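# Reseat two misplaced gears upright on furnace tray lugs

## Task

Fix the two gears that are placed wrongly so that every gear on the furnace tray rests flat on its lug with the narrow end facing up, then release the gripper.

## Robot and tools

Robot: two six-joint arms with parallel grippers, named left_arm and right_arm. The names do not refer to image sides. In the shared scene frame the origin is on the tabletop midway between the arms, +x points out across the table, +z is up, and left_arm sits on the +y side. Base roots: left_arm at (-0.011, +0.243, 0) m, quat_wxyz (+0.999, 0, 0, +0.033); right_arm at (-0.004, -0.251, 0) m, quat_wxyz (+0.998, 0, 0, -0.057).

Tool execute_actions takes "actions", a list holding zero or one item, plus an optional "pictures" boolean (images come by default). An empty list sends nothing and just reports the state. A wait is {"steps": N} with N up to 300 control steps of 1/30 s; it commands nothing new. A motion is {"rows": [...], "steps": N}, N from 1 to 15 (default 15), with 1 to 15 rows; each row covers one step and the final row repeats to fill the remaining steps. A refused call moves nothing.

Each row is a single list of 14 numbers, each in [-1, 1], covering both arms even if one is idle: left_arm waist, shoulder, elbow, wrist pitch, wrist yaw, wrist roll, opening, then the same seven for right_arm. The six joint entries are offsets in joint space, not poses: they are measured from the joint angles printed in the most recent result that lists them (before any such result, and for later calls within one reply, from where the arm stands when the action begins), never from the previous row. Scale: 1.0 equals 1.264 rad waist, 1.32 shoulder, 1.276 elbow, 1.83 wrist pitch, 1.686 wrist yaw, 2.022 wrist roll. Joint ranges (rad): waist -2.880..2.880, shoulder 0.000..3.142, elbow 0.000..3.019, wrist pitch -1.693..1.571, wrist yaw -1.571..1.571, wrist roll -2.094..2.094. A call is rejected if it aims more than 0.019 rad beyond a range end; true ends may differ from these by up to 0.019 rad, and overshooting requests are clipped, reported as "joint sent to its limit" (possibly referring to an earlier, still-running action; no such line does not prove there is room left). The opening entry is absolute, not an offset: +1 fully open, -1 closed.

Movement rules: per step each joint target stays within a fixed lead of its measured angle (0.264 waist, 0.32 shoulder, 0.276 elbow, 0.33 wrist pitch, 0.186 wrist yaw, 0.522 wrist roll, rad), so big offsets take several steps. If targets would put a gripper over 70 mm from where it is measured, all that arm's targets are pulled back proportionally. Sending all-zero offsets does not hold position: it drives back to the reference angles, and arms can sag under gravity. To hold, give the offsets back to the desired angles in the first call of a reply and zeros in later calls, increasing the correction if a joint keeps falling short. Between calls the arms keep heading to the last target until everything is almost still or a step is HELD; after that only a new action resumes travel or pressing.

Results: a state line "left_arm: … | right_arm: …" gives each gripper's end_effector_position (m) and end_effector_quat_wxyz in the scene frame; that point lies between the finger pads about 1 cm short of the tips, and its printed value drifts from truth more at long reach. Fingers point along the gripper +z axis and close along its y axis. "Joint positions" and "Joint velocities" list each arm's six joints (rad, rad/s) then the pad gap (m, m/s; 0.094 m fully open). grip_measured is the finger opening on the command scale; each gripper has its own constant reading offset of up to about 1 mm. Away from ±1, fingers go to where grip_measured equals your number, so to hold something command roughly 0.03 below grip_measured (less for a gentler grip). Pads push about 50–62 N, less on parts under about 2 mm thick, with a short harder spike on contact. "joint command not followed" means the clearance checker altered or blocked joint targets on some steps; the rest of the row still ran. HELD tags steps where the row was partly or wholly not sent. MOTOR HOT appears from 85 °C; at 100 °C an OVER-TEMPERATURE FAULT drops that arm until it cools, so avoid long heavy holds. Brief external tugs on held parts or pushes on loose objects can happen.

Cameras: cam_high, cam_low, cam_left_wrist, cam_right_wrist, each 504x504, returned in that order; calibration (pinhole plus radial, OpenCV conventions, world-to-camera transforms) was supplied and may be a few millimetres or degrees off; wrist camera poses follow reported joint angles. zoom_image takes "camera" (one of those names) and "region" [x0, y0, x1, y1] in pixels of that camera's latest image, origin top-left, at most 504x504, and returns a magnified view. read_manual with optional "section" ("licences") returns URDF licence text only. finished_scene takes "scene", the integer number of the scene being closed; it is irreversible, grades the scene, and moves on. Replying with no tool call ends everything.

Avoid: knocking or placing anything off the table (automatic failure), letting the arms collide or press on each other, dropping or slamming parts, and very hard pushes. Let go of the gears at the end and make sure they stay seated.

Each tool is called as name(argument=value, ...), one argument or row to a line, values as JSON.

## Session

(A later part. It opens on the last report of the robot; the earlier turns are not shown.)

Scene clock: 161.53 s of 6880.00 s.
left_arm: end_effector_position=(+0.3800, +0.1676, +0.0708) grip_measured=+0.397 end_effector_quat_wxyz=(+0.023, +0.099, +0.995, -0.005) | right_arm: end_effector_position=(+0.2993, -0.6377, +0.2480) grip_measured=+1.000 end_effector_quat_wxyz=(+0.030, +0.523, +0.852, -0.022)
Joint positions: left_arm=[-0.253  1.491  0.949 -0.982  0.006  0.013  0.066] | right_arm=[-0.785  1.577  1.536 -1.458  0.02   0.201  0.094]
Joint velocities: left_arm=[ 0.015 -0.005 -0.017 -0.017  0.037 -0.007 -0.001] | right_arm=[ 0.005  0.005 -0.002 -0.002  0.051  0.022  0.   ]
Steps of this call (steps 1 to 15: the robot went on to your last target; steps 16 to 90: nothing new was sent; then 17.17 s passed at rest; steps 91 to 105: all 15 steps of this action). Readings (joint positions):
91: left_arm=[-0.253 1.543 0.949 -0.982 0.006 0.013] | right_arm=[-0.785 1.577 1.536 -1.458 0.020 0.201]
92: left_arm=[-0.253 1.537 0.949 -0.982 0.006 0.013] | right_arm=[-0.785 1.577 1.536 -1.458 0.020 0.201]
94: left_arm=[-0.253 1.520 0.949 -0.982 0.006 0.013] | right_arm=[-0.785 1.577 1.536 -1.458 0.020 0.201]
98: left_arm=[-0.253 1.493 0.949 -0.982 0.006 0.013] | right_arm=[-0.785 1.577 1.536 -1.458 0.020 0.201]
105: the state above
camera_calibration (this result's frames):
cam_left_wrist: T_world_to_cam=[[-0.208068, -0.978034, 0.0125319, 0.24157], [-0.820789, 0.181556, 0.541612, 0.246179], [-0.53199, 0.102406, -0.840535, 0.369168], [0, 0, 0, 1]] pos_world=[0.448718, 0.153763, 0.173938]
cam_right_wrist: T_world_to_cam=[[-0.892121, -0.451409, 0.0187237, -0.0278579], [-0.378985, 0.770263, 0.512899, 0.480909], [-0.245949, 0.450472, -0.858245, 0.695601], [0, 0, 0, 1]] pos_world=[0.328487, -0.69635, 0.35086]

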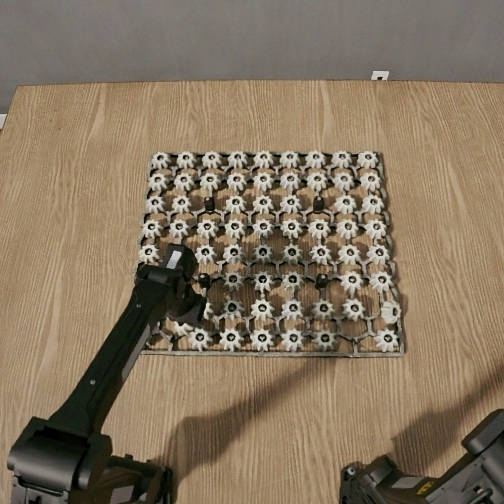

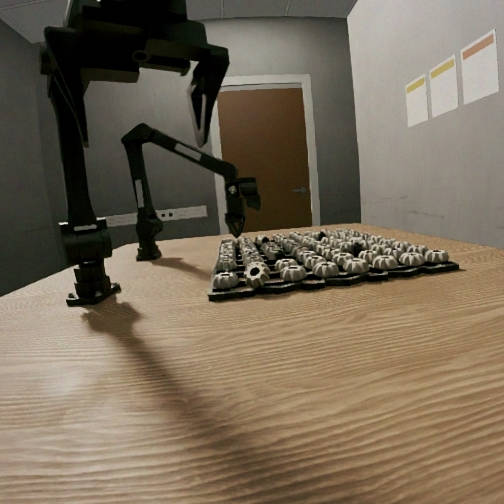

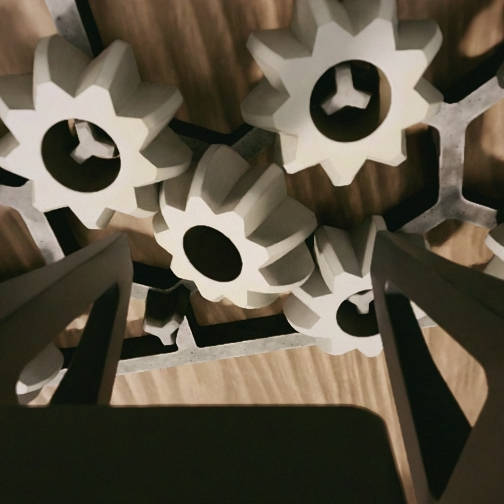

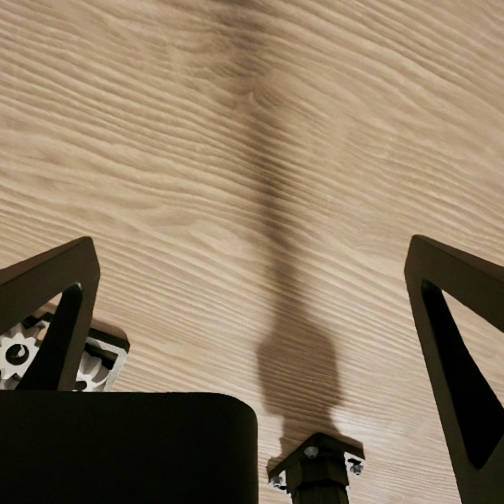

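execute_actions(
  actions=[
    {"rows":[[0.017,-0.05,-0.03,-0.01,0,0.43,0.4,0,0,0,0,0,0,1]],"steps":15},
  ],
)

execute_actions(
  actions=[
    {"steps":20},
  ],
)

Scene clock: 173.57 s of 6880.00 s.
left_arm: end_effector_position=(+0.3607, +0.1775, +0.0740) grip_measured=+0.397 end_effector_quat_wxyz=(+0.020, +0.478, +0.878, +0.004) | right_arm: end_effector_position=(+0.2993, -0.6377, +0.2480) grip_measured=+1.000 end_effector_quat_wxyz=(+0.030, +0.523, +0.852, -0.022)
Joint positions: left_arm=[-0.237  1.439  0.903 -0.995  0.006  0.827  0.066] | right_arm=[-0.785  1.577  1.536 -1.458  0.02   0.201  0.094]
Joint velocities: left_arm=[-0.015 -0.015 -0.017 -0.002  0.066  0.256  0.   ] | right_arm=[-0.024 -0.015  0.002 -0.012  0.051  0.037  0.   ]
Steps of this call (steps 1 to 15: the robot went on to your last target; steps 16 to 90: nothing new was sent; then 8.53 s passed at rest; steps 91 to 105: all 15 steps of this action). Readings (joint positions):
91: left_arm=[-0.252 1.488 0.945 -0.982 0.006 0.086] | right_arm=[-0.785 1.577 1.536 -1.458 0.020 0.201]
92: left_arm=[-0.249 1.480 0.936 -0.983 0.006 0.184] | right_arm=[-0.785 1.577 1.536 -1.458 0.020 0.201]
94: left_arm=[-0.243 1.459 0.914 -0.989 0.006 0.378] | right_arm=[-0.785 1.577 1.536 -1.458 0.020 0.201]
98: left_arm=[-0.237 1.439 0.903 -0.995 0.006 0.667] | right_arm=[-0.785 1.577 1.536 -1.458 0.020 0.201]
105: the state above
camera_calibration (this result's frames):
cam_left_wrist: T_world_to_cam=[[-0.845113, -0.5343, -0.0175288, 0.400505], [-0.452766, 0.697945, 0.554865, 0.00145015], [-0.28423, 0.47686, -0.831756, 0.204168], [0, 0, 0, 1]] pos_world=[0.397159, 0.115618, 0.176034]
cam_right_wrist: T_world_to_cam=[[-0.892121, -0.451409, 0.0187237, -0.0278579], [-0.378985, 0.770263, 0.512899, 0.480909], [-0.245949, 0.450472, -0.858245, 0.695601], [0, 0, 0, 1]] pos_world=[0.328487, -0.69635, 0.35086]

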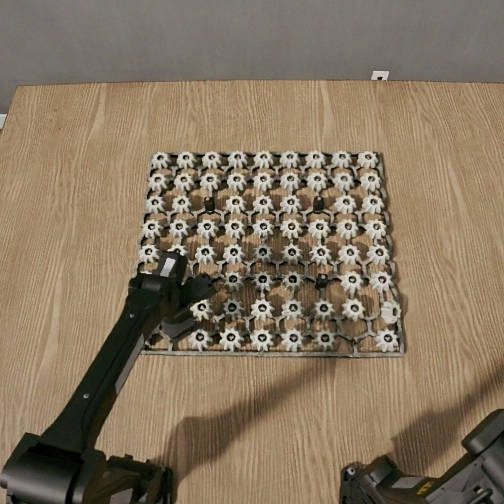

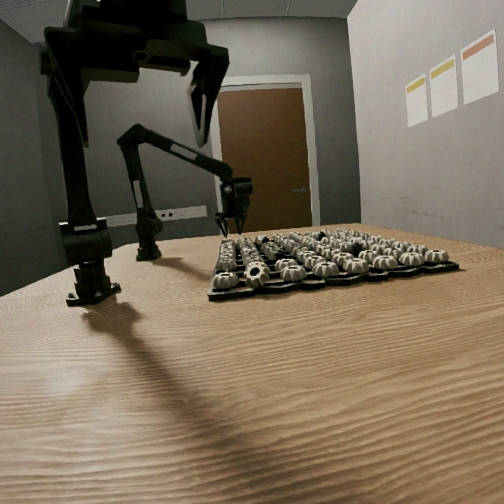

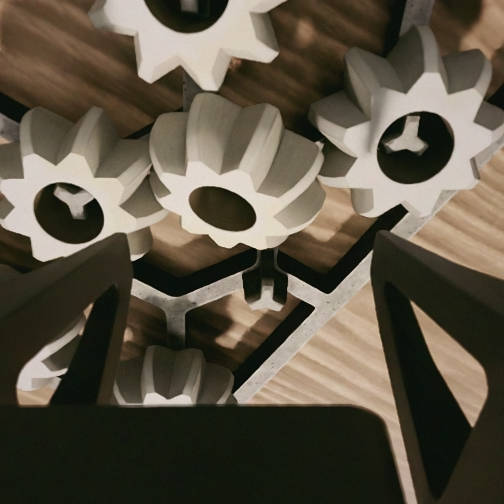

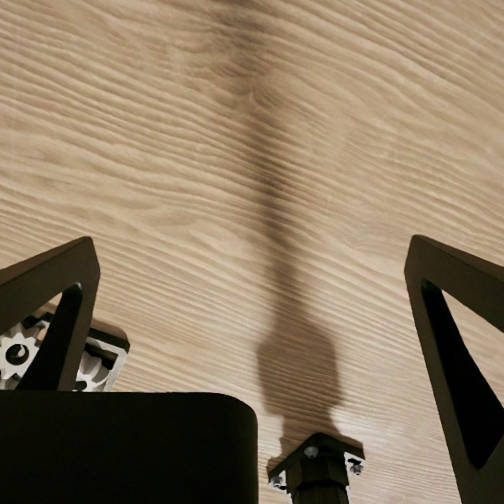

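Scene clock: 174.23 s of 6880.00 s.
left_arm: end_effector_position=(+0.3607, +0.1775, +0.0740) grip_measured=+0.397 end_effector_quat_wxyz=(+0.019, +0.496, +0.868, +0.004) | right_arm: end_effector_position=(+0.2993, -0.6377, +0.2480) grip_measured=+1.000 end_effector_quat_wxyz=(+0.030, +0.523, +0.852, -0.022)
Joint positions: left_arm=[-0.237  1.439  0.903 -0.995  0.006  0.868  0.066] | right_arm=[-0.785  1.577  1.536 -1.458  0.02   0.201  0.094]
Joint velocities: left_arm=[ 0.005 -0.005 -0.007 -0.017  0.051 -0.037  0.001] | right_arm=[-0.015 -0.005 -0.037 -0.007  0.022  0.022  0.   ]
Steps of this call (steps 1 to 20: the robot went on to your last target). Readings (joint positions):
1: left_arm=[-0.237 1.439 0.903 -0.995 0.006 0.836] | right_arm=[-0.785 1.577 1.536 -1.458 0.020 0.201]
2: left_arm=[-0.237 1.439 0.903 -0.995 0.006 0.842] | right_arm=[-0.785 1.577 1.536 -1.458 0.020 0.201]
4: left_arm=[-0.237 1.439 0.903 -0.995 0.006 0.852] | right_arm=[-0.785 1.577 1.536 -1.458 0.020 0.201]
8: left_arm=[-0.237 1.439 0.903 -0.995 0.006 0.862] | right_arm=[-0.785 1.577 1.536 -1.458 0.020 0.201]
20: the state above
camera_calibration (this result's frames):
cam_left_wrist: T_world_to_cam=[[-0.866376, -0.499039, -0.0187726, 0.402009], [-0.423963, 0.715132, 0.555735, -0.0120546], [-0.263908, 0.489435, -0.831147, 0.194561], [0, 0, 0, 1]] pos_world=[0.394527, 0.114014, 0.175955]
cam_right_wrist: T_world_to_cam=[[-0.892121, -0.451409, 0.0187237, -0.0278579], [-0.378985, 0.770263, 0.512899, 0.480909], [-0.245949, 0.450472, -0.858245, 0.695601], [0, 0, 0, 1]] pos_world=[0.328487, -0.69635, 0.35086]

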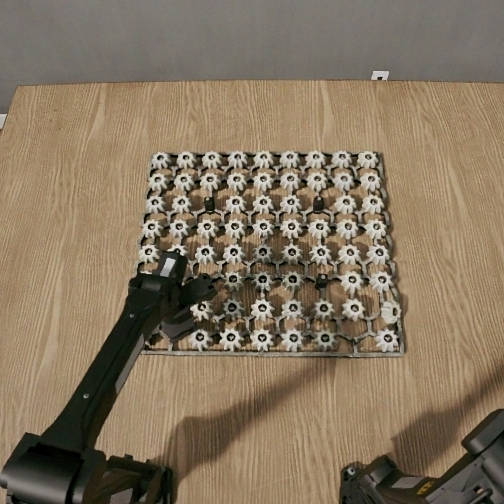

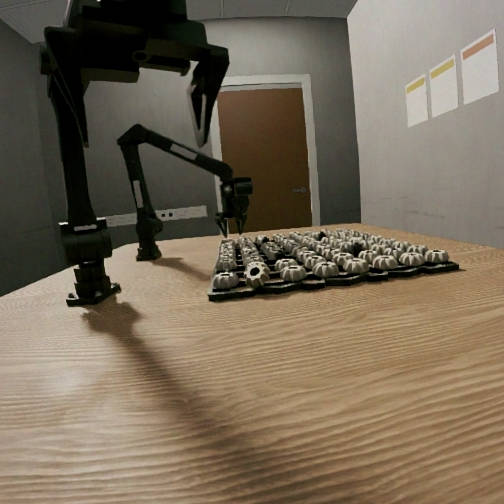

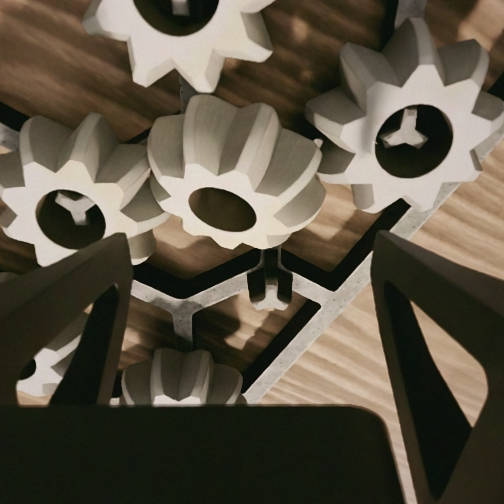

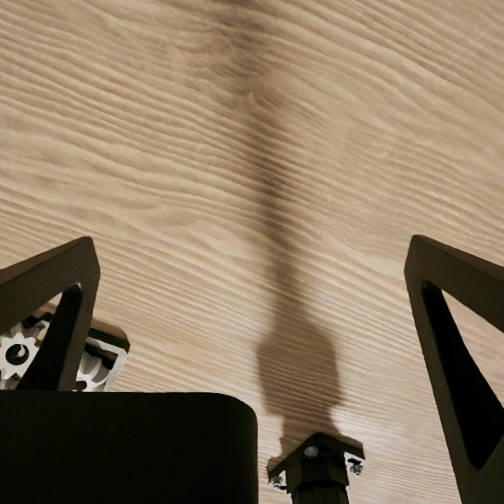

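execute_actions(
  actions=[
    {"rows":[[0.016,0.0,0.03,0,0,-0.775,0.4,0,0,0,0,0,0,1]],"steps":15},
  ],
  pictures=false,
)

execute_actions(
  actions=[
    {"steps":60},
  ],
)

Scene clock: 182.57 s of 6880.00 s.
left_arm: end_effector_position=(+0.3617, +0.1830, +0.0740) grip_measured=+0.398 end_effector_quat_wxyz=(+0.018, -0.159, +0.987, -0.009) | right_arm: end_effector_position=(+0.2993, -0.6377, +0.2480) grip_measured=+1.000 end_effector_quat_wxyz=(+0.030, +0.523, +0.852, -0.022)
Joint positions: left_arm=[-0.222  1.439  0.903 -0.995  0.006 -0.474  0.066] | right_arm=[-0.785  1.577  1.536 -1.458  0.02   0.201  0.094]
Joint velocities: left_arm=[ 0.015  0.005 -0.027 -0.007  0.007 -1.429 -0.001] | right_arm=[-0.015 -0.015 -0.012 -0.002  0.022  0.037  0.   ]
Steps of this call (steps 1 to 15: the robot went on to your last target; steps 16 to 90: nothing new was sent; then 4.83 s passed at rest; steps 91 to 105: all 15 steps of this action). Readings (joint positions):
91: left_arm=[-0.236 1.439 0.903 -0.995 0.006 0.796] | right_arm=[-0.785 1.577 1.536 -1.458 0.020 0.201]
92: left_arm=[-0.235 1.439 0.903 -0.995 0.006 0.697] | right_arm=[-0.785 1.577 1.536 -1.458 0.020 0.201]
94: left_arm=[-0.229 1.439 0.903 -0.995 0.006 0.504] | right_arm=[-0.785 1.577 1.536 -1.458 0.020 0.201]
98: left_arm=[-0.222 1.439 0.903 -0.995 0.006 0.116] | right_arm=[-0.785 1.577 1.536 -1.458 0.020 0.201]
105: the state above

Scene clock: 184.57 s of 6880.00 s.
left_arm: end_effector_position=(+0.3617, +0.1830, +0.0740) grip_measured=+0.398 end_effector_quat_wxyz=(+0.017, -0.262, +0.965, -0.011) | right_arm: end_effector_position=(+0.2993, -0.6377, +0.2480) grip_measured=+1.000 end_effector_quat_wxyz=(+0.030, +0.523, +0.852, -0.022)
Joint positions: left_arm=[-0.222  1.439  0.903 -0.995  0.006 -0.685  0.066] | right_arm=[-0.785  1.577  1.536 -1.458  0.02   0.201  0.094]
Joint velocities: left_arm=[-0.005 -0.015  0.007  0.027 -0.095  0.037 -0.001] | right_arm=[-0.005  0.005  0.002 -0.002 -0.037  0.007  0.   ]
Steps of this call (steps 1 to 30: the robot went on to your last target; steps 31 to 60: nothing new was sent). Readings (joint positions):
1: left_arm=[-0.222 1.439 0.903 -0.995 0.006 -0.517] | right_arm=[-0.785 1.577 1.536 -1.458 0.020 0.201]
2: left_arm=[-0.222 1.439 0.903 -0.995 0.006 -0.551] | right_arm=[-0.785 1.577 1.536 -1.458 0.020 0.201]
4: left_arm=[-0.222 1.439 0.903 -0.995 0.006 -0.600] | right_arm=[-0.785 1.577 1.536 -1.458 0.020 0.201]
8: left_arm=[-0.222 1.439 0.903 -0.995 0.006 -0.651] | right_arm=[-0.785 1.577 1.536 -1.458 0.020 0.201]
60: the state above
All arms were judged still, so your last target was given up. Only a new action makes them travel on or press farther. Fingers that are still opening or closing keep moving.
camera_calibration (this result's frames):
cam_left_wrist: T_world_to_cam=[[0.496247, -0.867401, 0.0368118, -0.0239204], [-0.730423, -0.394211, 0.557745, 0.29809], [-0.469277, -0.303668, -0.829195, 0.411374], [0, 0, 0, 1]] pos_world=[0.422651, 0.221683, 0.175732]
cam_right_wrist: T_world_to_cam=[[-0.892121, -0.451409, 0.0187237, -0.0278579], [-0.378985, 0.770263, 0.512899, 0.480909], [-0.245949, 0.450472, -0.858245, 0.695601], [0, 0, 0, 1]] pos_world=[0.328487, -0.69635, 0.35086]

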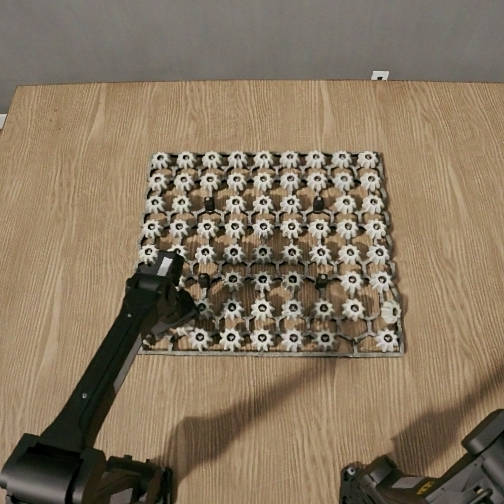

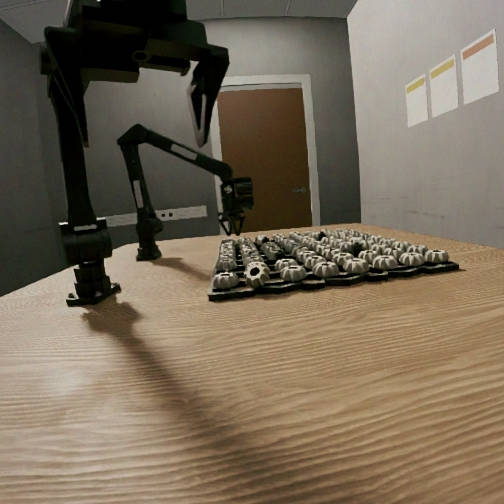

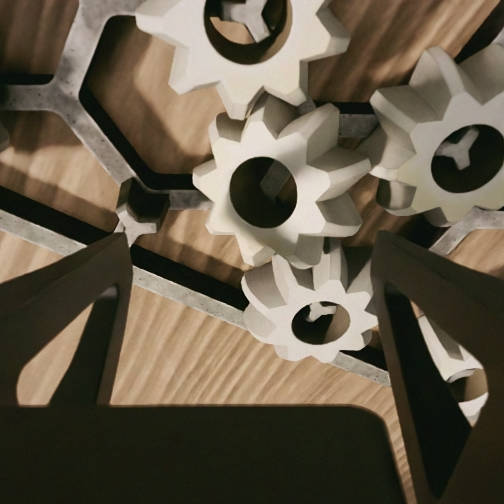

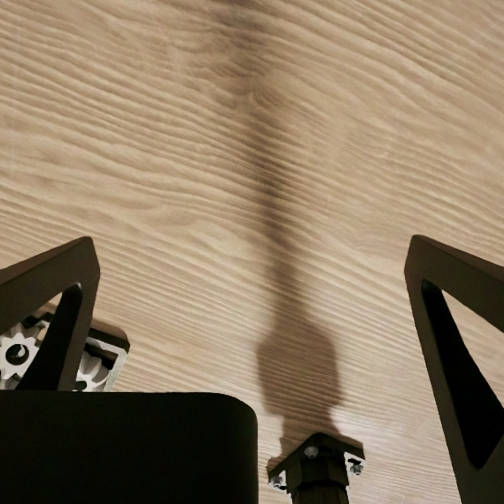

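execute_actions(
  actions=[
    {"rows":[[-0.022,0.012,0.03,0,0,0,0.4,0,0,0,0,0,0,1]],"steps":12},
  ],
  pictures=false,
)

execute_actions(
  actions=[
    {"rows":[[0,0.03,-0.025,0.035,0,0,0.4,0,0,0,0,0,0,1]],"steps":15},
  ],
)

Scene clock: 198.10 s of 6880.00 s.
left_arm: end_effector_position=(+0.3597, +0.1740, +0.0716) grip_measured=+0.398 end_effector_quat_wxyz=(+0.013, -0.250, +0.968, -0.010) | right_arm: end_effector_position=(+0.2993, -0.6377, +0.2480) grip_measured=+1.000 end_effector_quat_wxyz=(+0.030, +0.523, +0.852, -0.022)
Joint positions: left_arm=[-0.246  1.446  0.903 -0.995  0.006 -0.685  0.066] | right_arm=[-0.785  1.577  1.536 -1.458  0.02   0.201  0.094]
Joint velocities: left_arm=[ 0.005  0.005  0.012 -0.007 -0.007 -0.007 -0.   ] | right_arm=[-0.005 -0.005  0.007 -0.007  0.022 -0.066  0.   ]
Steps of this call (steps 1 to 90: nothing new was sent; then 10.13 s passed at rest; steps 91 to 102: all 12 steps of this action). Readings (joint positions):
91: left_arm=[-0.223 1.439 0.903 -0.995 0.006 -0.685] | right_arm=[-0.785 1.577 1.536 -1.458 0.020 0.201]
92: left_arm=[-0.226 1.440 0.903 -0.995 0.006 -0.685] | right_arm=[-0.785 1.577 1.536 -1.458 0.020 0.201]
94: left_arm=[-0.236 1.442 0.903 -0.995 0.006 -0.685] | right_arm=[-0.785 1.577 1.536 -1.458 0.020 0.201]
98: left_arm=[-0.246 1.446 0.903 -0.995 0.006 -0.685] | right_arm=[-0.785 1.577 1.536 -1.458 0.020 0.201]
102: the state above

Scene clock: 198.60 s of 6880.00 s.
left_arm: end_effector_position=(+0.3533, +0.1748, +0.0462) grip_measured=+0.398 end_effector_quat_wxyz=(+0.003, -0.250, +0.968, -0.006) | right_arm: end_effector_position=(+0.2993, -0.6377, +0.2480) grip_measured=+1.000 end_effector_quat_wxyz=(+0.030, +0.523, +0.852, -0.022)
Joint positions: left_arm=[-0.246  1.484  0.865 -0.941  0.008 -0.685  0.066] | right_arm=[-0.785  1.577  1.536 -1.458  0.02   0.201  0.094]
Joint velocities: left_arm=[-0.015  0.005  0.002  0.007 -0.037 -0.037 -0.001] | right_arm=[-0.015 -0.005 -0.002 -0.012  0.022 -0.037  0.   ]
Steps of this call (steps 1 to 15: all 15 steps of this action). Readings (joint positions):
1: left_arm=[-0.246 1.447 0.898 -0.986 0.006 -0.685] | right_arm=[-0.785 1.577 1.536 -1.458 0.020 0.201]
2: left_arm=[-0.246 1.449 0.892 -0.967 0.006 -0.685] | right_arm=[-0.785 1.577 1.536 -1.458 0.020 0.201]
4: left_arm=[-0.246 1.462 0.879 -0.949 0.006 -0.685] | right_arm=[-0.785 1.577 1.536 -1.458 0.020 0.201]
8: left_arm=[-0.246 1.483 0.866 -0.943 0.008 -0.685] | right_arm=[-0.785 1.577 1.536 -1.458 0.020 0.201]
15: the state above
camera_calibration (this result's frames):
cam_left_wrist: T_world_to_cam=[[0.475696, -0.879366, 0.0207234, -0.0157767], [-0.723637, -0.377843, 0.577567, 0.298062], [-0.500063, -0.289742, -0.81608, 0.389677], [0, 0, 0, 1]] pos_world=[0.418057, 0.211653, 0.146184]
cam_right_wrist: T_world_to_cam=[[-0.892121, -0.451409, 0.0187237, -0.0278579], [-0.378985, 0.770263, 0.512899, 0.480909], [-0.245949, 0.450472, -0.858245, 0.695601], [0, 0, 0, 1]] pos_world=[0.328487, -0.69635, 0.35086]

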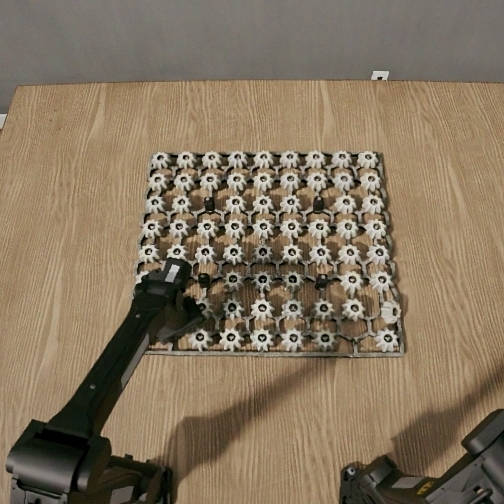

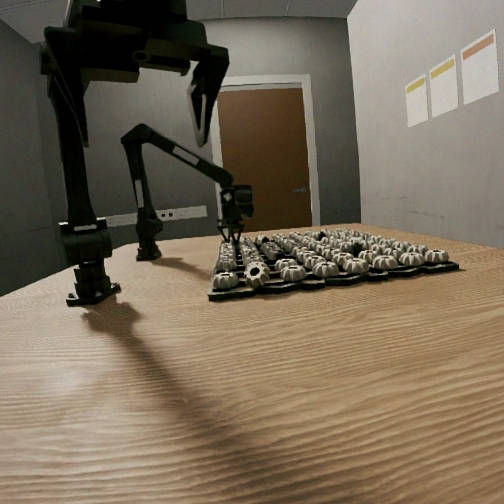

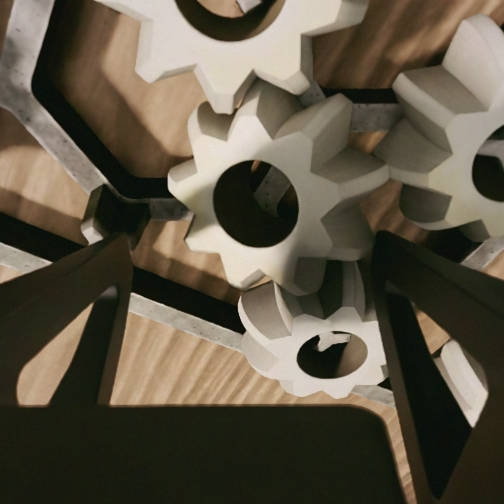

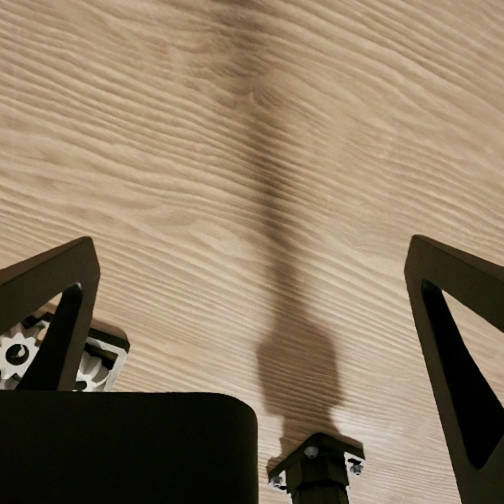

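execute_actions(
  actions=[
    {"rows":[[-0.008,0.033,0.035,0.008,0,0,0.36,0,0,0,0,0,0,1]],"steps":15},
  ],
)

Scene clock: 203.10 s of 6880.00 s.
left_arm: end_effector_position=(+0.3556, +0.1715, +0.0358) grip_measured=+0.363 end_effector_quat_wxyz=(-0.006, -0.247, +0.969, -0.003) | right_arm: end_effector_position=(+0.2993, -0.6377, +0.2480) grip_measured=+1.000 end_effector_quat_wxyz=(+0.030, +0.523, +0.852, -0.022)
Joint positions: left_arm=[-0.253  1.521  0.874 -0.932  0.011 -0.685  0.064] | right_arm=[-0.785  1.577  1.536 -1.458  0.02   0.201  0.094]
Joint velocities: left_arm=[-0.015 -0.015 -0.032 -0.017 -0.051 -0.081  0.001] | right_arm=[-0.005  0.015 -0.012 -0.002 -0.051  0.051  0.   ]
Steps of this call (steps 1 to 15: the robot went on to your last target; steps 16 to 90: nothing new was sent; then 1.00 s passed at rest; steps 91 to 105: all 15 steps of this action). Readings (joint positions):
91: left_arm=[-0.246 1.487 0.865 -0.941 0.009 -0.685] | right_arm=[-0.785 1.577 1.536 -1.458 0.020 0.201]
92: left_arm=[-0.247 1.491 0.867 -0.939 0.009 -0.685] | right_arm=[-0.785 1.577 1.536 -1.458 0.020 0.201]
94: left_arm=[-0.250 1.503 0.873 -0.936 0.009 -0.685] | right_arm=[-0.785 1.577 1.536 -1.458 0.020 0.201]
98: left_arm=[-0.252 1.520 0.874 -0.932 0.011 -0.685] | right_arm=[-0.785 1.577 1.536 -1.458 0.020 0.201]
105: the state above
camera_calibration (this result's frames):
cam_left_wrist: T_world_to_cam=[[0.470285, -0.882454, 0.0103451, -0.0167305], [-0.714653, -0.373929, 0.591142, 0.30014], [-0.517787, -0.285398, -0.806501, 0.386647], [0, 0, 0, 1]] pos_world=[0.422564, 0.207815, 0.134579]
cam_right_wrist: T_world_to_cam=[[-0.892121, -0.451409, 0.0187237, -0.0278579], [-0.378985, 0.770263, 0.512899, 0.480909], [-0.245949, 0.450472, -0.858245, 0.695601], [0, 0, 0, 1]] pos_world=[0.328487, -0.69635, 0.35086]

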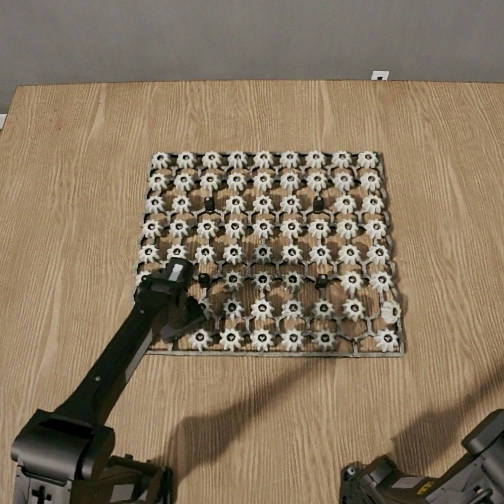

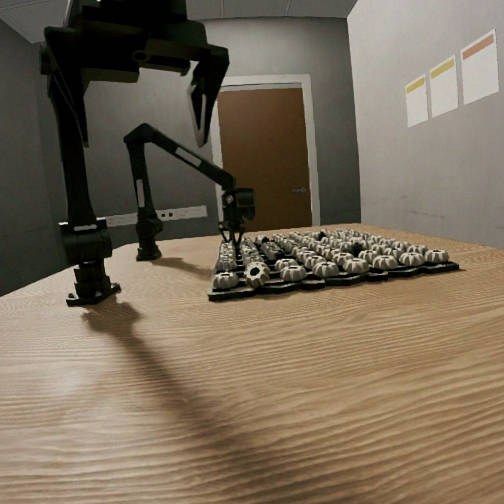

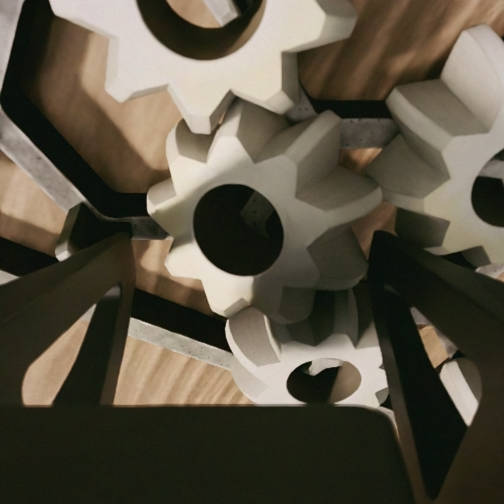

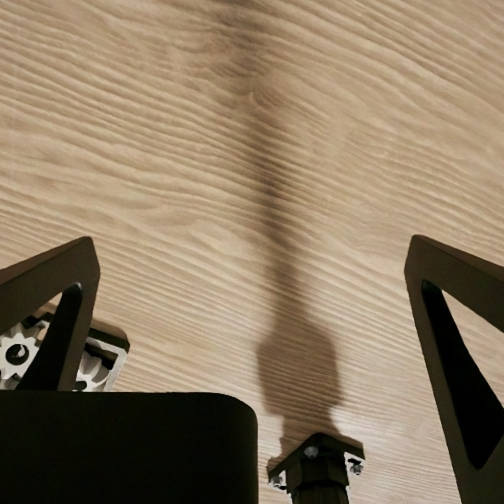

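Tips flank it now. Close gradually.

execute_actions(
  actions=[
    {"rows":[[0,0.004,0.04,-0.008,0,0,0.3,0,0,0,0,0,0,1],[0,0.004,0.04,-0.008,0,0,0.25,0,0,0,0,0,0,1],[0,0.004,0.04,-0.008,0,0,0.2,0,0,0,0,0,0,1],[0,0.004,0.04,-0.008,0,0,0.15,0,0,0,0,0,0,1],[0,0.004,0.04,-0.008,0,0,0.1,0,0,0,0,0,0,1],[0,0.004,0.04,-0.008,0,0,0.05,0,0,0,0,0,0,1]],"steps":15},
  ],
)

Scene clock: 206.80 s of 6880.00 s.
left_arm: end_effector_position=(+0.3558, +0.1709, +0.0366) grip_measured=+0.062 end_effector_quat_wxyz=(-0.007, -0.247, +0.969, -0.004) | right_arm: end_effector_position=(+0.2993, -0.6377, +0.2480) grip_measured=+1.000 end_effector_quat_wxyz=(+0.030, +0.523, +0.852, -0.022)
Joint positions: left_arm=[-0.253  1.521  0.876 -0.936  0.014 -0.685  0.05 ] | right_arm=[-0.785  1.577  1.536 -1.458  0.02   0.201  0.094]
Joint velocities: left_arm=[-0.015  0.005  0.017 -0.017 -0.066  0.007  0.001] | right_arm=[-0.005 -0.005  0.007  0.007 -0.007 -0.066  0.   ]
Steps of this call (steps 1 to 15: the robot went on to your last target; steps 16 to 90: nothing new was sent; then 0.20 s passed at rest; steps 91 to 105: all 15 steps of this action). Readings (joint positions):
91: left_arm=[-0.253 1.521 0.874 -0.933 0.011 -0.685] | right_arm=[-0.785 1.577 1.536 -1.458 0.020 0.201]
92: left_arm=[-0.253 1.521 0.874 -0.935 0.011 -0.685] | right_arm=[-0.785 1.577 1.536 -1.458 0.020 0.201]
94: left_arm=[-0.253 1.521 0.875 -0.936 0.013 -0.685] | right_arm=[-0.785 1.577 1.536 -1.458 0.020 0.201]
98: left_arm=[-0.253 1.521 0.876 -0.936 0.014 -0.685] | right_arm=[-0.785 1.577 1.536 -1.458 0.020 0.201]
105: the state above
camera_calibration (this result's frames):
cam_left_wrist: T_world_to_cam=[[0.470333, -0.882403, 0.0123079, -0.0175055], [-0.713599, -0.372079, 0.593578, 0.298788], [-0.519195, -0.287962, -0.804682, 0.388114], [0, 0, 0, 1]] pos_world=[0.422955, 0.207488, 0.13517]
cam_right_wrist: T_world_to_cam=[[-0.892121, -0.451409, 0.0187237, -0.0278579], [-0.378985, 0.770263, 0.512899, 0.480909], [-0.245949, 0.450472, -0.858245, 0.695601], [0, 0, 0, 1]] pos_world=[0.328487, -0.69635, 0.35086]

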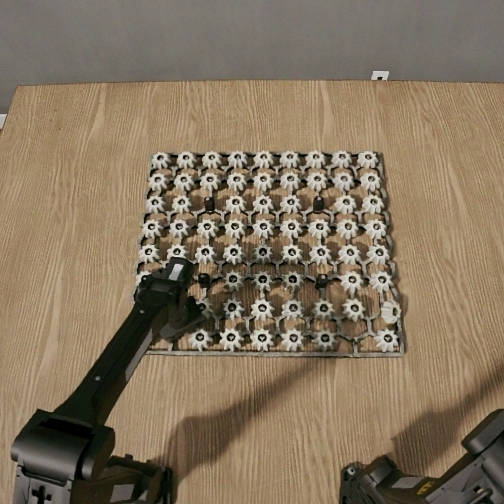

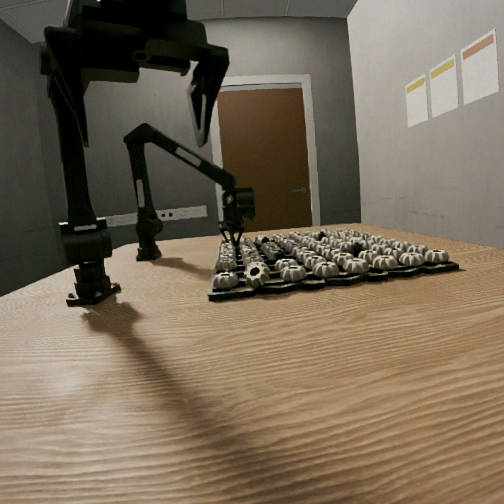

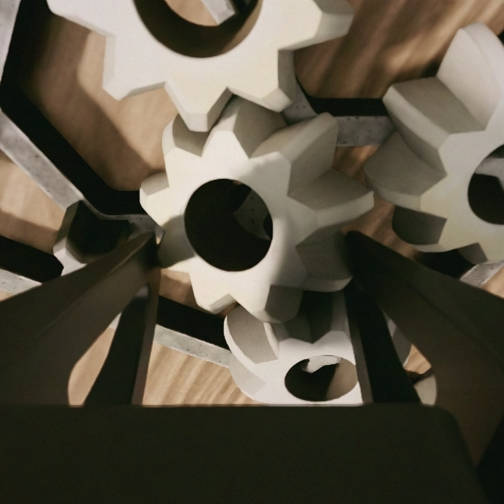

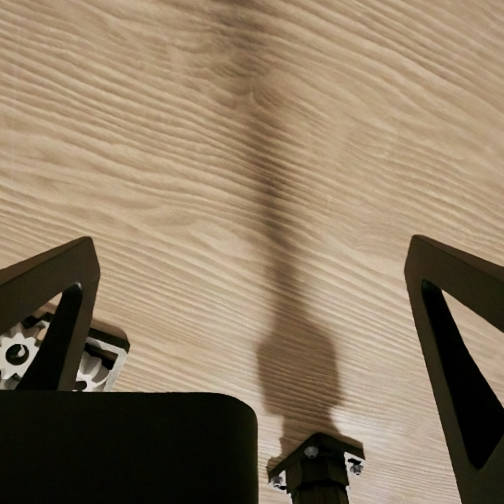

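execute_actions(
  actions=[
    {"rows":[[0.004,0.02,0.045,0.004,0,0,0.14,0,0,0,0,0,0,1]],"steps":15},
  ],
)

Scene clock: 210.17 s of 6880.00 s.
left_arm: end_effector_position=(+0.3579, +0.1705, +0.0323) grip_measured=+0.137 end_effector_quat_wxyz=(-0.012, -0.247, +0.969, -0.002) | right_arm: end_effector_position=(+0.2993, -0.6377, +0.2480) grip_measured=+1.000 end_effector_quat_wxyz=(+0.030, +0.523, +0.852, -0.022)
Joint positions: left_arm=[-0.253  1.541  0.885 -0.936  0.014 -0.685  0.053] | right_arm=[-0.785  1.577  1.536 -1.458  0.02   0.201  0.094]
Joint velocities: left_arm=[-0.005  0.005  0.012  0.002 -0.051 -0.051  0.   ] | right_arm=[-0.005 -0.005 -0.007 -0.002  0.007 -0.051  0.   ]
Steps of this call (steps 1 to 15: the robot went on to your last target; steps 16 to 86: nothing new was sent; steps 87 to 101: all 15 steps of this action). Readings (joint positions):
87: left_arm=[-0.253 1.522 0.877 -0.936 0.014 -0.685] | right_arm=[-0.785 1.577 1.536 -1.458 0.020 0.201]
88: left_arm=[-0.253 1.525 0.879 -0.936 0.014 -0.685] | right_arm=[-0.785 1.577 1.536 -1.458 0.020 0.201]
90: left_arm=[-0.253 1.533 0.883 -0.936 0.014 -0.685] | right_arm=[-0.785 1.577 1.536 -1.458 0.020 0.201]
94: left_arm=[-0.253 1.540 0.885 -0.936 0.014 -0.685] | right_arm=[-0.785 1.577 1.536 -1.458 0.020 0.201]
101: the state above
camera_calibration (this result's frames):
cam_left_wrist: T_world_to_cam=[[0.470429, -0.882421, 0.00538848, -0.0185954], [-0.707107, -0.3733, 0.600538, 0.300379], [-0.527916, -0.286321, -0.799578, 0.388268], [0, 0, 0, 1]] pos_world=[0.426121, 0.206892, 0.130161]
cam_right_wrist: T_world_to_cam=[[-0.892121, -0.451409, 0.0187237, -0.0278579], [-0.378985, 0.770263, 0.512899, 0.480909], [-0.245949, 0.450472, -0.858245, 0.695601], [0, 0, 0, 1]] pos_world=[0.328487, -0.69635, 0.35086]

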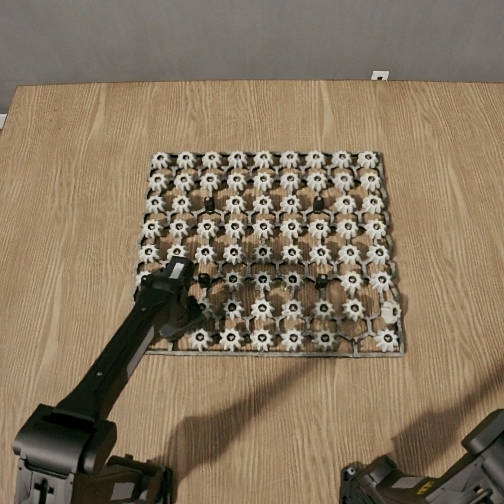

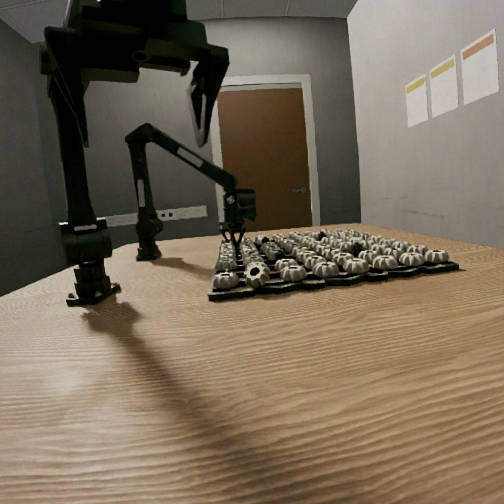

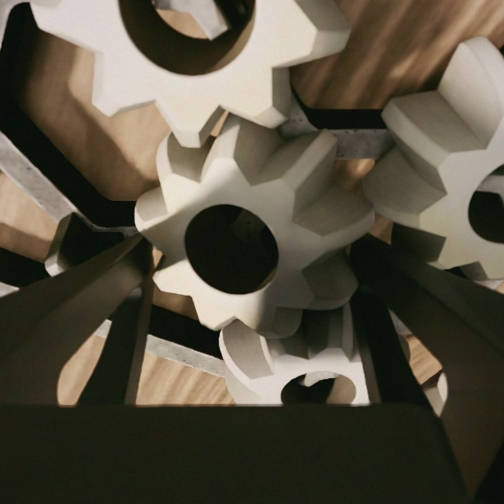

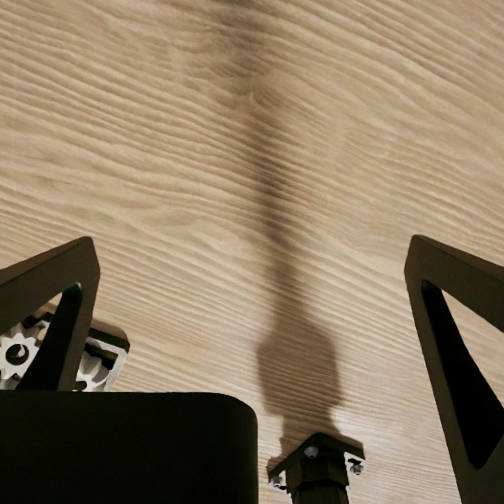

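execute_actions(
  actions=[
    {"rows":[[0,0.014,0.04,0.012,0,0,0.16,0,0,0,0,0,0,1]],"steps":12},
  ],
  pictures=false,
)

execute_actions(
  actions=[
    {"rows":[[0,0,0.02,0,0,0,0.1,0,0,0,0,0,0,1],[0,0,0.02,0,0,0,0.05,0,0,0,0,0,0,1],[0,0,0.02,0,0,0,0.0,0,0,0,0,0,0,1],[0,0,0.02,0,0,0,-0.05,0,0,0,0,0,0,1]],"steps":15},
  ],
)

Scene clock: 214.93 s of 6880.00 s.
left_arm: end_effector_position=(+0.3594, +0.1702, +0.0289) grip_measured=+0.157 end_effector_quat_wxyz=(-0.013, -0.247, +0.969, -0.002) | right_arm: end_effector_position=(+0.2993, -0.6377, +0.2480) grip_measured=+1.000 end_effector_quat_wxyz=(+0.030, +0.523, +0.852, -0.022)
Joint positions: left_arm=[-0.253  1.551  0.885 -0.927  0.014 -0.685  0.054] | right_arm=[-0.785  1.577  1.536 -1.458  0.02   0.201  0.094]
Joint velocities: left_arm=[-0.015 -0.005  0.002  0.007 -0.051 -0.051 -0.   ] | right_arm=[-0.015 -0.015  0.007  0.007  0.007  0.037  0.   ]
Steps of this call (steps 1 to 15: the robot went on to your last target; steps 16 to 90: nothing new was sent; then 1.37 s passed at rest; steps 91 to 102: all 12 steps of this action). Readings (joint positions):
91: left_arm=[-0.253 1.541 0.885 -0.934 0.014 -0.685] | right_arm=[-0.785 1.577 1.536 -1.458 0.020 0.201]
92: left_arm=[-0.253 1.542 0.885 -0.931 0.014 -0.685] | right_arm=[-0.785 1.577 1.536 -1.458 0.020 0.201]
94: left_arm=[-0.253 1.546 0.885 -0.927 0.014 -0.685] | right_arm=[-0.785 1.577 1.536 -1.458 0.020 0.201]
98: left_arm=[-0.253 1.550 0.885 -0.927 0.014 -0.685] | right_arm=[-0.785 1.577 1.536 -1.458 0.020 0.201]
102: the state above

Scene clock: 215.43 s of 6880.00 s.
left_arm: end_effector_position=(+0.3589, +0.1709, +0.0289) grip_measured=+0.048 end_effector_quat_wxyz=(-0.013, -0.247, +0.969, +0.000) | right_arm: end_effector_position=(+0.2993, -0.6377, +0.2480) grip_measured=+1.000 end_effector_quat_wxyz=(+0.030, +0.523, +0.852, -0.022)
Joint positions: left_arm=[-0.253  1.551  0.885 -0.93   0.011 -0.685  0.049] | right_arm=[-0.785  1.577  1.536 -1.458  0.02   0.201  0.094]
Joint velocities: left_arm=[-0.005 -0.005  0.007  0.002 -0.037  0.037 -0.   ] | right_arm=[-0.005 -0.015  0.002  0.002 -0.066 -0.037  0.   ]
Steps of this call (steps 1 to 15: all 15 steps of this action). Readings (joint positions):
1: left_arm=[-0.253 1.551 0.885 -0.927 0.013 -0.685] | right_arm=[-0.785 1.577 1.536 -1.458 0.020 0.201]
2: left_arm=[-0.253 1.551 0.885 -0.928 0.012 -0.685] | right_arm=[-0.785 1.577 1.536 -1.458 0.020 0.201]
4: left_arm=[-0.253 1.551 0.885 -0.930 0.011 -0.685] | right_arm=[-0.785 1.577 1.536 -1.458 0.020 0.201]
8: left_arm=[-0.253 1.551 0.885 -0.930 0.011 -0.685] | right_arm=[-0.785 1.577 1.536 -1.458 0.020 0.201]
15: the state above
camera_calibration (this result's frames):
cam_left_wrist: T_world_to_cam=[[0.470368, -0.88247, 0.000801555, -0.0185016], [-0.705716, -0.375611, 0.600734, 0.303111], [-0.529829, -0.283132, -0.799449, 0.386373], [0, 0, 0, 1]] pos_world=[0.427325, 0.206919, 0.126811]
cam_right_wrist: T_world_to_cam=[[-0.892121, -0.451409, 0.0187237, -0.0278579], [-0.378985, 0.770263, 0.512899, 0.480909], [-0.245949, 0.450472, -0.858245, 0.695601], [0, 0, 0, 1]] pos_world=[0.328487, -0.69635, 0.35086]

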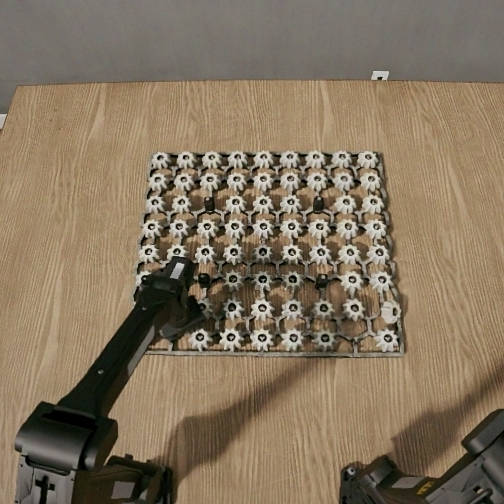

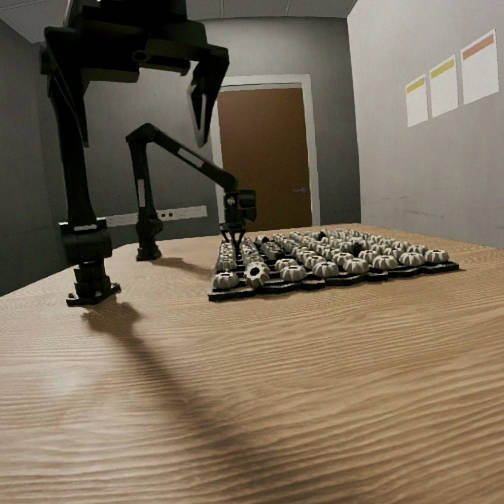

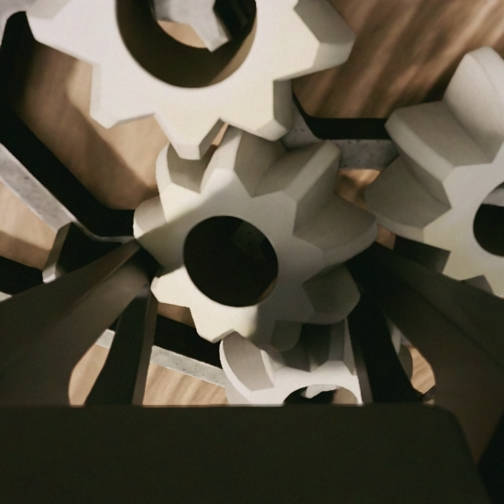

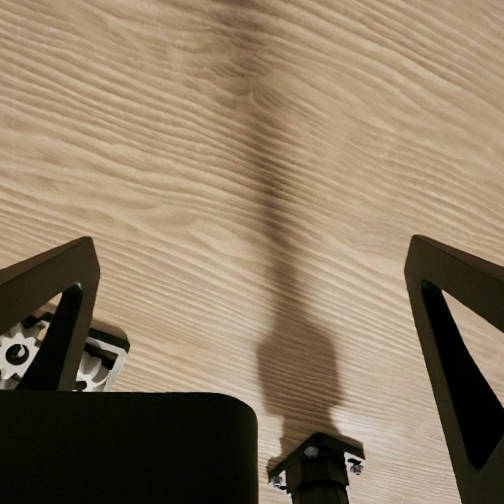

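Seems gripped (0.048 vs −0.05). Lift gently.

execute_actions(
  actions=[
    {"rows":[[0,-0.01,0.03,0,0,0,-0.05,0,0,0,0,0,0,1],[0,-0.02,0.03,0,0,0,-0.05,0,0,0,0,0,0,1],[0,-0.03,0.03,0,0,0,-0.05,0,0,0,0,0,0,1],[0,-0.04,0.03,0,0,0,-0.05,0,0,0,0,0,0,1],[0,-0.05,0.03,0,0,0,-0.05,0,0,0,0,0,0,1],[0,-0.06,0.03,0,0,0,-0.05,0,0,0,0,0,0,1],[0,-0.07,0.03,0,0,0,-0.05,0,0,0,0,0,0,1]],"steps":15},
  ],
)

Scene clock: 220.87 s of 6880.00 s.
left_arm: end_effector_position=(+0.3659, +0.1693, +0.0593) grip_measured=-0.047 end_effector_quat_wxyz=(+0.025, -0.247, +0.969, -0.018) | right_arm: end_effector_position=(+0.2993, -0.6377, +0.2480) grip_measured=+1.000 end_effector_quat_wxyz=(+0.030, +0.523, +0.852, -0.022)
Joint positions: left_arm=[-0.253  1.466  0.885 -0.93   0.012 -0.685  0.045] | right_arm=[-0.785  1.577  1.536 -1.458  0.02   0.201  0.094]
Joint velocities: left_arm=[-0.015 -0.024  0.007 -0.002 -0.007 -0.037 -0.   ] | right_arm=[-0.005 -0.015  0.002 -0.007 -0.007 -0.007  0.   ]
Steps of this call (steps 1 to 15: the robot went on to your last target; steps 16 to 90: nothing new was sent; then 1.93 s passed at rest; steps 91 to 105: all 15 steps of this action). Readings (joint positions):
91: left_arm=[-0.253 1.551 0.885 -0.930 0.010 -0.685] | right_arm=[-0.785 1.577 1.536 -1.458 0.020 0.201]
92: left_arm=[-0.253 1.550 0.885 -0.930 0.010 -0.685] | right_arm=[-0.785 1.577 1.536 -1.458 0.020 0.201]
94: left_arm=[-0.253 1.547 0.885 -0.930 0.010 -0.685] | right_arm=[-0.785 1.577 1.536 -1.458 0.020 0.201]
98: left_arm=[-0.253 1.519 0.885 -0.930 0.010 -0.685] | right_arm=[-0.785 1.577 1.536 -1.458 0.020 0.201]
105: the state above
camera_calibration (this result's frames):
cam_left_wrist: T_world_to_cam=[[0.468069, -0.882018, 0.054358, -0.0256131], [-0.753161, -0.366, 0.54662, 0.308224], [-0.462234, -0.296796, -0.835615, 0.393689], [0, 0, 0, 1]] pos_world=[0.426107, 0.207064, 0.161883]
cam_right_wrist: T_world_to_cam=[[-0.892121, -0.451409, 0.0187237, -0.0278579], [-0.378985, 0.770263, 0.512899, 0.480909], [-0.245949, 0.450472, -0.858245, 0.695601], [0, 0, 0, 1]] pos_world=[0.328487, -0.69635, 0.35086]

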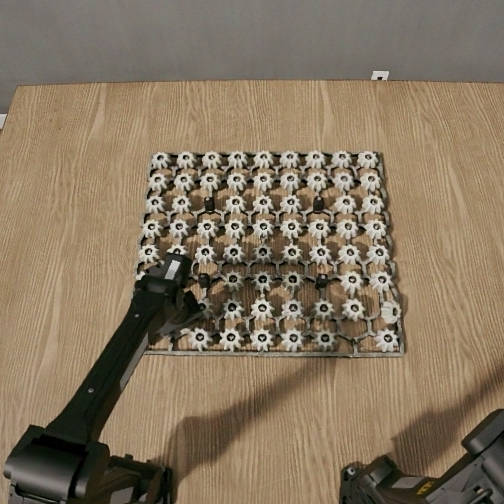

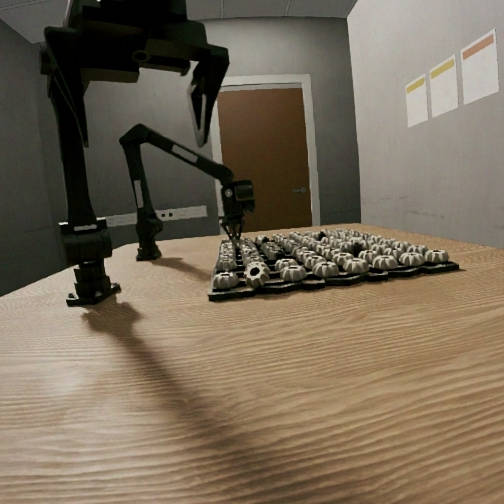

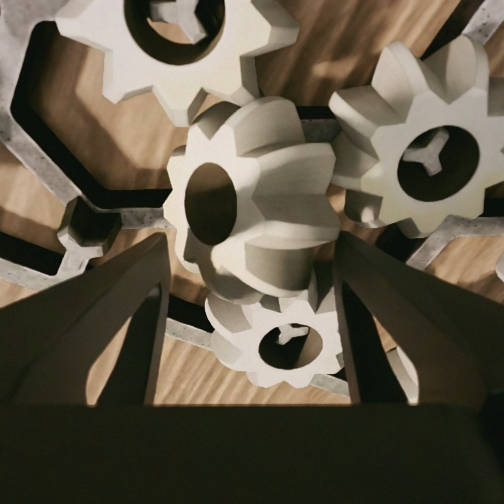

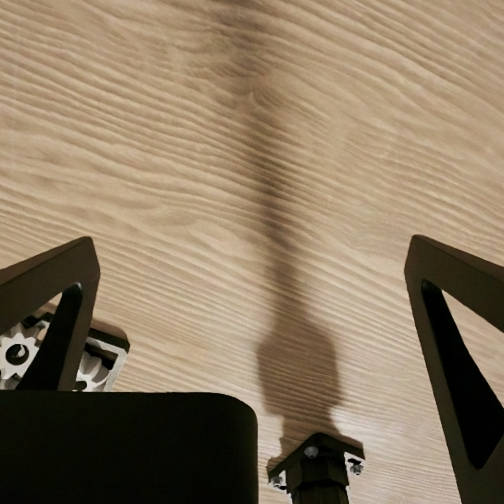

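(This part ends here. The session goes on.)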